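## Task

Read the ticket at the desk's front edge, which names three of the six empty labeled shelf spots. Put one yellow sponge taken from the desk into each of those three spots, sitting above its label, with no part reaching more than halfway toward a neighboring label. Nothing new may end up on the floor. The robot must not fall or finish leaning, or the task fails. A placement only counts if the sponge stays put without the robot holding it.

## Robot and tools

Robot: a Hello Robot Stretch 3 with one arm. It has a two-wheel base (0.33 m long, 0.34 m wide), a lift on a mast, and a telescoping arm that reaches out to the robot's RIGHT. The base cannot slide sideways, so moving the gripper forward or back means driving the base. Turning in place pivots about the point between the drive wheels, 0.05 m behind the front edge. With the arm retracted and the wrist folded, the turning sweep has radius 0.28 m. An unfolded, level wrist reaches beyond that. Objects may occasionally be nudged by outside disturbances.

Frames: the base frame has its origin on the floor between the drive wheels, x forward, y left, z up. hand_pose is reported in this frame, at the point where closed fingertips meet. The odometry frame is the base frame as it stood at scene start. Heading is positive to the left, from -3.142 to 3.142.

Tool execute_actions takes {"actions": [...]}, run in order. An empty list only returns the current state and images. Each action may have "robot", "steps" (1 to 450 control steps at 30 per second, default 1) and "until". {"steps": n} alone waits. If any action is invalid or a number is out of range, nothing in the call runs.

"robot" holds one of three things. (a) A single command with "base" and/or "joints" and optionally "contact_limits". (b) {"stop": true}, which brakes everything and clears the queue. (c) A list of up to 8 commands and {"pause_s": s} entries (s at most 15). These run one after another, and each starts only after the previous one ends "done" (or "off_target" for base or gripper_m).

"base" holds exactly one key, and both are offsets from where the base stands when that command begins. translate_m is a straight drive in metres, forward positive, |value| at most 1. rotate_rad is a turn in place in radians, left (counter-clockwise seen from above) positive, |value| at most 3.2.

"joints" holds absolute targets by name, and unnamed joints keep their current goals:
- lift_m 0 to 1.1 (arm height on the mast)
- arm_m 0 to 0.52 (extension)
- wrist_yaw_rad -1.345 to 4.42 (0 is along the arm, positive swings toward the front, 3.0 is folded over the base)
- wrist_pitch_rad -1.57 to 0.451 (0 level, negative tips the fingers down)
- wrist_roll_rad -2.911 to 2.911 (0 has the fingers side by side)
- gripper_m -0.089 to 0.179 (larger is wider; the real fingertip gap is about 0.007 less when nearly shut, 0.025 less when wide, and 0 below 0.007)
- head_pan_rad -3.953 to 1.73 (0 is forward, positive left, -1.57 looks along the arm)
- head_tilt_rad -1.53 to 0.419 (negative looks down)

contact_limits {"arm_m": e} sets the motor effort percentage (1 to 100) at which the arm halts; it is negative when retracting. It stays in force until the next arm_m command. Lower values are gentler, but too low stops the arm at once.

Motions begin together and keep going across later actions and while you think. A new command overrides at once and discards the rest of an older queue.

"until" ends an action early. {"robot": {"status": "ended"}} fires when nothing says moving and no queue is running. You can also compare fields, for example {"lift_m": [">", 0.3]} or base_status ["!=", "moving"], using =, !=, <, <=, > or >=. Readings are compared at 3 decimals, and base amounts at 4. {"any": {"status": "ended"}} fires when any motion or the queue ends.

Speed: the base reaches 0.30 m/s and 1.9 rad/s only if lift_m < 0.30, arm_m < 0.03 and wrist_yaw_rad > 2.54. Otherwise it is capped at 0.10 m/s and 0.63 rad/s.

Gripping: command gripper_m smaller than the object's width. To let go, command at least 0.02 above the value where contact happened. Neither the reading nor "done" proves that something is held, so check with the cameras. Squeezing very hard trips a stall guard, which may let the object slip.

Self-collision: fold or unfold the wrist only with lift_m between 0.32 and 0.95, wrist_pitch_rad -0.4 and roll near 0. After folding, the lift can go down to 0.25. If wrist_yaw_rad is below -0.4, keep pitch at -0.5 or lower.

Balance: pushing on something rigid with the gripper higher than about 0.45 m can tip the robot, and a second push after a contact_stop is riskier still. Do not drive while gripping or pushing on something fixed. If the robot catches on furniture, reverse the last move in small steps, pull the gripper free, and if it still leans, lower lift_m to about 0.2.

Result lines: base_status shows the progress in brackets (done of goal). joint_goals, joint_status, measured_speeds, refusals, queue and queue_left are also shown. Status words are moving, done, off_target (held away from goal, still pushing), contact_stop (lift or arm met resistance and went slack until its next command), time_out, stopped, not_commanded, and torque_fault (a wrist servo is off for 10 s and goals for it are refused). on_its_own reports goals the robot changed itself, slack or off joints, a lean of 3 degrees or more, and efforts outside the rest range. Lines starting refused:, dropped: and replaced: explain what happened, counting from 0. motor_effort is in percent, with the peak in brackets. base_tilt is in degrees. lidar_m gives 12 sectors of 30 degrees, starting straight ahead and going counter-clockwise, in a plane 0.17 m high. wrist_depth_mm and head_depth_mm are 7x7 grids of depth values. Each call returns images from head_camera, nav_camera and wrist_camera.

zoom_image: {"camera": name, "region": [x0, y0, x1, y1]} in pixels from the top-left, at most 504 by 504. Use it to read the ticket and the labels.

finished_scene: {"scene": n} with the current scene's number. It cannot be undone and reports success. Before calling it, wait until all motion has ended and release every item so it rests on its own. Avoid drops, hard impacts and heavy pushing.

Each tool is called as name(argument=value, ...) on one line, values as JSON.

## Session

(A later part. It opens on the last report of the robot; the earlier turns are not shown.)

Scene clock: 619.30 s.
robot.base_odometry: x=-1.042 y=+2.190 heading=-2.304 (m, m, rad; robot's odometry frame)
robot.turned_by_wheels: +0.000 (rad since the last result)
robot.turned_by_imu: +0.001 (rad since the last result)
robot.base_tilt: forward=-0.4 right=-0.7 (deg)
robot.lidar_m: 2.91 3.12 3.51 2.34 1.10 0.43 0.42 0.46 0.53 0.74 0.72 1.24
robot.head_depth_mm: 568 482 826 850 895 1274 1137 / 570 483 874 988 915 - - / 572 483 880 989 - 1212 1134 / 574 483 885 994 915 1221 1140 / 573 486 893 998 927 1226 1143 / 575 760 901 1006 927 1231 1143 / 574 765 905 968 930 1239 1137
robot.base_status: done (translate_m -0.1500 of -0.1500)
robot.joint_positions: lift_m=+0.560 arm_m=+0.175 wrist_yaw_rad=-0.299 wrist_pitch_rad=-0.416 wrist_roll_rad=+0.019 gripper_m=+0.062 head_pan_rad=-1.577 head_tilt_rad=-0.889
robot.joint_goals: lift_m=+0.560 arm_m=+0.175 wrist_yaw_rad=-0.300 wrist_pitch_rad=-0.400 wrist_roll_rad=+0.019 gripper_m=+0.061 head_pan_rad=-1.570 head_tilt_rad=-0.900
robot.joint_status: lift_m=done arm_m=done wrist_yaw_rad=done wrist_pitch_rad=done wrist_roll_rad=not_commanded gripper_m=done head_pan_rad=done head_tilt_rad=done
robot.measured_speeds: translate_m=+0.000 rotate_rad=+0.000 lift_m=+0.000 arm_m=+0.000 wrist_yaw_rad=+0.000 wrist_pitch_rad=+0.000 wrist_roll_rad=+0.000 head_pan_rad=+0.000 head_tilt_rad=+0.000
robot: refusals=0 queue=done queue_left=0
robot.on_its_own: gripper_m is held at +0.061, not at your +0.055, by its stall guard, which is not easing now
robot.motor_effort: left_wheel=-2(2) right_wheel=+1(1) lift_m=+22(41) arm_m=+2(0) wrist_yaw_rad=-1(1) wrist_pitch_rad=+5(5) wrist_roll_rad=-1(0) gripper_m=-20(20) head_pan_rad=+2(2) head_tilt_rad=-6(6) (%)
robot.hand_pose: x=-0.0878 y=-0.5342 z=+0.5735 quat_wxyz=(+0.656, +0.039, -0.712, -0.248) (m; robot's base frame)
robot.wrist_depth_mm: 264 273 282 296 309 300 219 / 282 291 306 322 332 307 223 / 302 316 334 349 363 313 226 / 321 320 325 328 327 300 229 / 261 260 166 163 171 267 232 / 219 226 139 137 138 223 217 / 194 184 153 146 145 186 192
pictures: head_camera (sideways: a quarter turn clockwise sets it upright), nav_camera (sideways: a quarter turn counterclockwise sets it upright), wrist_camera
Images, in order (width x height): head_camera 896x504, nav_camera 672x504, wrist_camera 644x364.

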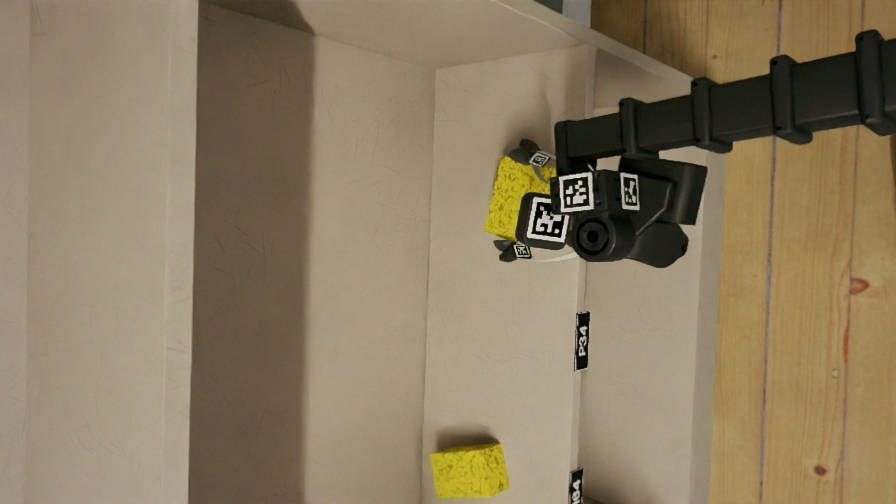

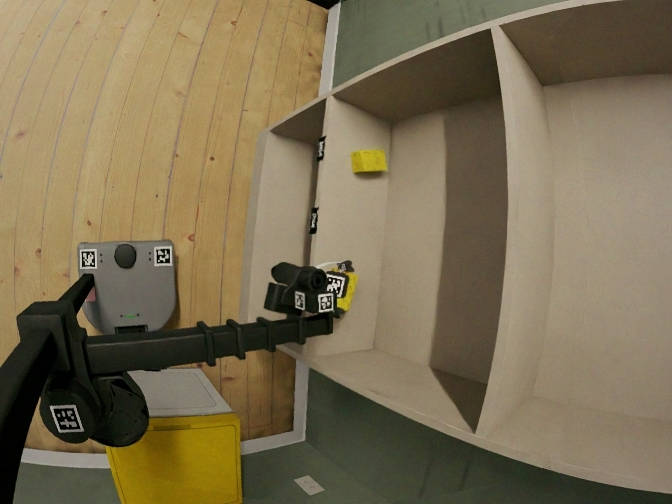

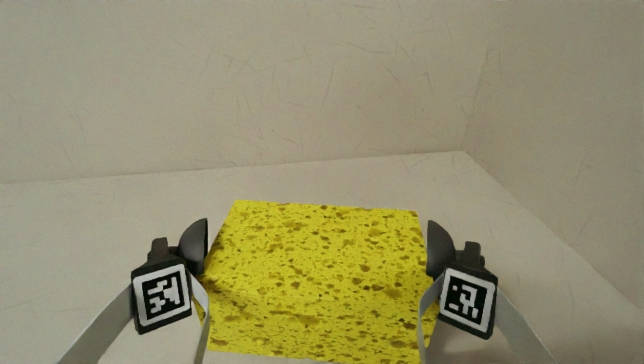

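execute_actions(actions=[{"robot":[{"base":{"translate_m":-0.012}},{"joints":{"lift_m":0.537}},{"joints":{"gripper_m":0.16}},{"pause_s":0.5},{"joints":{"lift_m":0.555,"arm_m":0.1}},{"joints":{"arm_m":0.0}}],"steps":450,"until":{"robot":{"status":"ended"}}}])

Scene clock: 628.57 s.
robot.base_odometry: x=-1.034 y=+2.199 heading=-2.304 (m, m, rad; robot's odometry frame)
robot.turned_by_wheels: +0.000 (rad since the last result)
robot.turned_by_imu: +0.002 (rad since the last result)
robot.base_tilt: forward=-0.5 right=-0.9 (deg)
robot.lidar_m: 2.92 3.14 3.81 2.30 1.09 0.41 0.41 0.45 0.52 0.74 0.73 1.23
robot.head_depth_mm: 569 481 813 801 913 1274 1153 / 569 482 872 983 922 1222 - / 570 483 876 989 879 1222 - / 573 484 884 988 906 1212 1133 / 573 485 893 994 926 1220 1140 / 575 758 895 1002 926 1224 1137 / 575 765 906 992 926 1244 1146
robot.base_status: done (translate_m -0.0120 of -0.0120)
robot.joint_positions: lift_m=+0.555 arm_m=+0.000 wrist_yaw_rad=-0.299 wrist_pitch_rad=-0.416 wrist_roll_rad=+0.019 gripper_m=+0.160 head_pan_rad=-1.577 head_tilt_rad=-0.889
robot.joint_goals: lift_m=+0.555 arm_m=+0.000 wrist_yaw_rad=-0.300 wrist_pitch_rad=-0.400 wrist_roll_rad=+0.019 gripper_m=+0.160 head_pan_rad=-1.570 head_tilt_rad=-0.900
robot.joint_status: lift_m=done arm_m=done wrist_yaw_rad=done wrist_pitch_rad=done wrist_roll_rad=not_commanded gripper_m=done head_pan_rad=done head_tilt_rad=done
robot.measured_speeds: translate_m=+0.000 rotate_rad=+0.000 lift_m=+0.000 arm_m=+0.000 wrist_yaw_rad=+0.000 wrist_pitch_rad=+0.000 wrist_roll_rad=+0.000 head_pan_rad=+0.000 head_tilt_rad=+0.000
robot: refusals=0 queue=done queue_left=0
robot.motor_effort: left_wheel=-2(5) right_wheel=+1(1) lift_m=+41(43) arm_m=-4(4) wrist_yaw_rad=-1(0) wrist_pitch_rad=+5(5) wrist_roll_rad=+0(0) gripper_m=+0(84) head_pan_rad=+2(3) head_tilt_rad=-6(6) (%)
robot.hand_pose: x=-0.0878 y=-0.3599 z=+0.5677 quat_wxyz=(+0.656, +0.039, -0.712, -0.248) (m; robot's base frame)
robot.wrist_depth_mm: 401 412 437 447 408 259 559 / 434 445 467 490 422 277 609 / 408 409 325 371 390 305 682 / 312 313 300 303 317 688 749 / 262 273 285 645 425 787 818 / 595 656 680 699 477 - 815 / 595 617 623 621 550 703 730
pictures: head_camera (sideways: a quarter turn clockwise sets it upright), nav_camera (sideways: a quarter turn counterclockwise sets it upright), wrist_camera
Images, in order (width x height): head_camera 896x504, nav_camera 672x504, wrist_camera 644x364.

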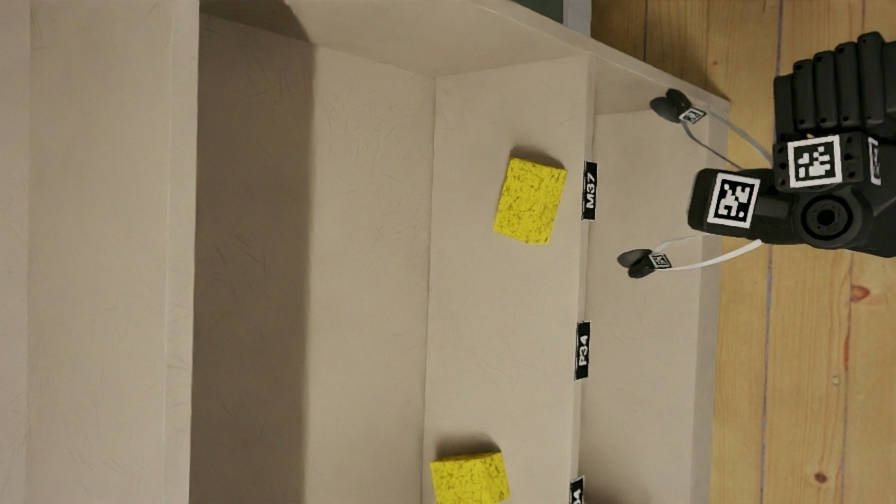

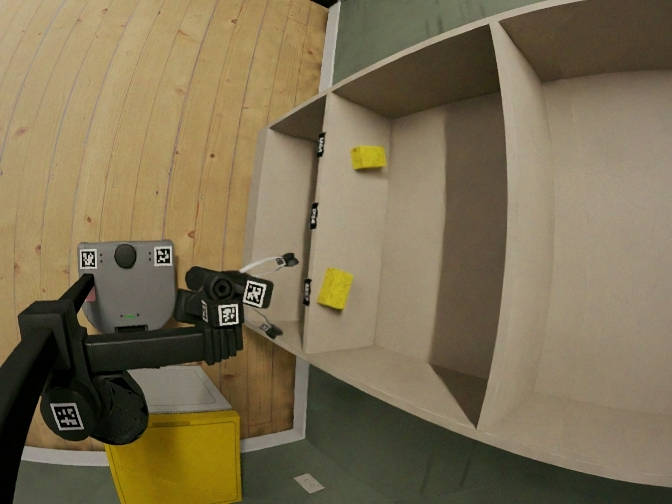

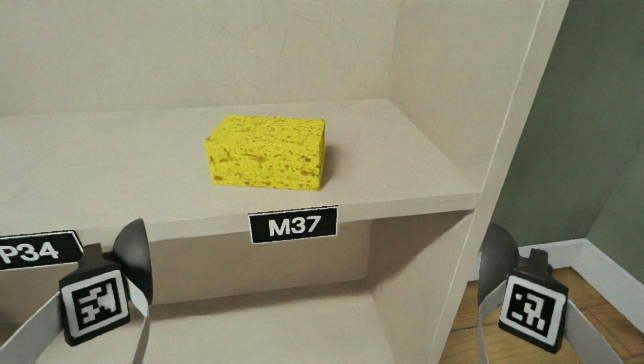

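finished_scene(scene=2)

The scene is finished: the task was done.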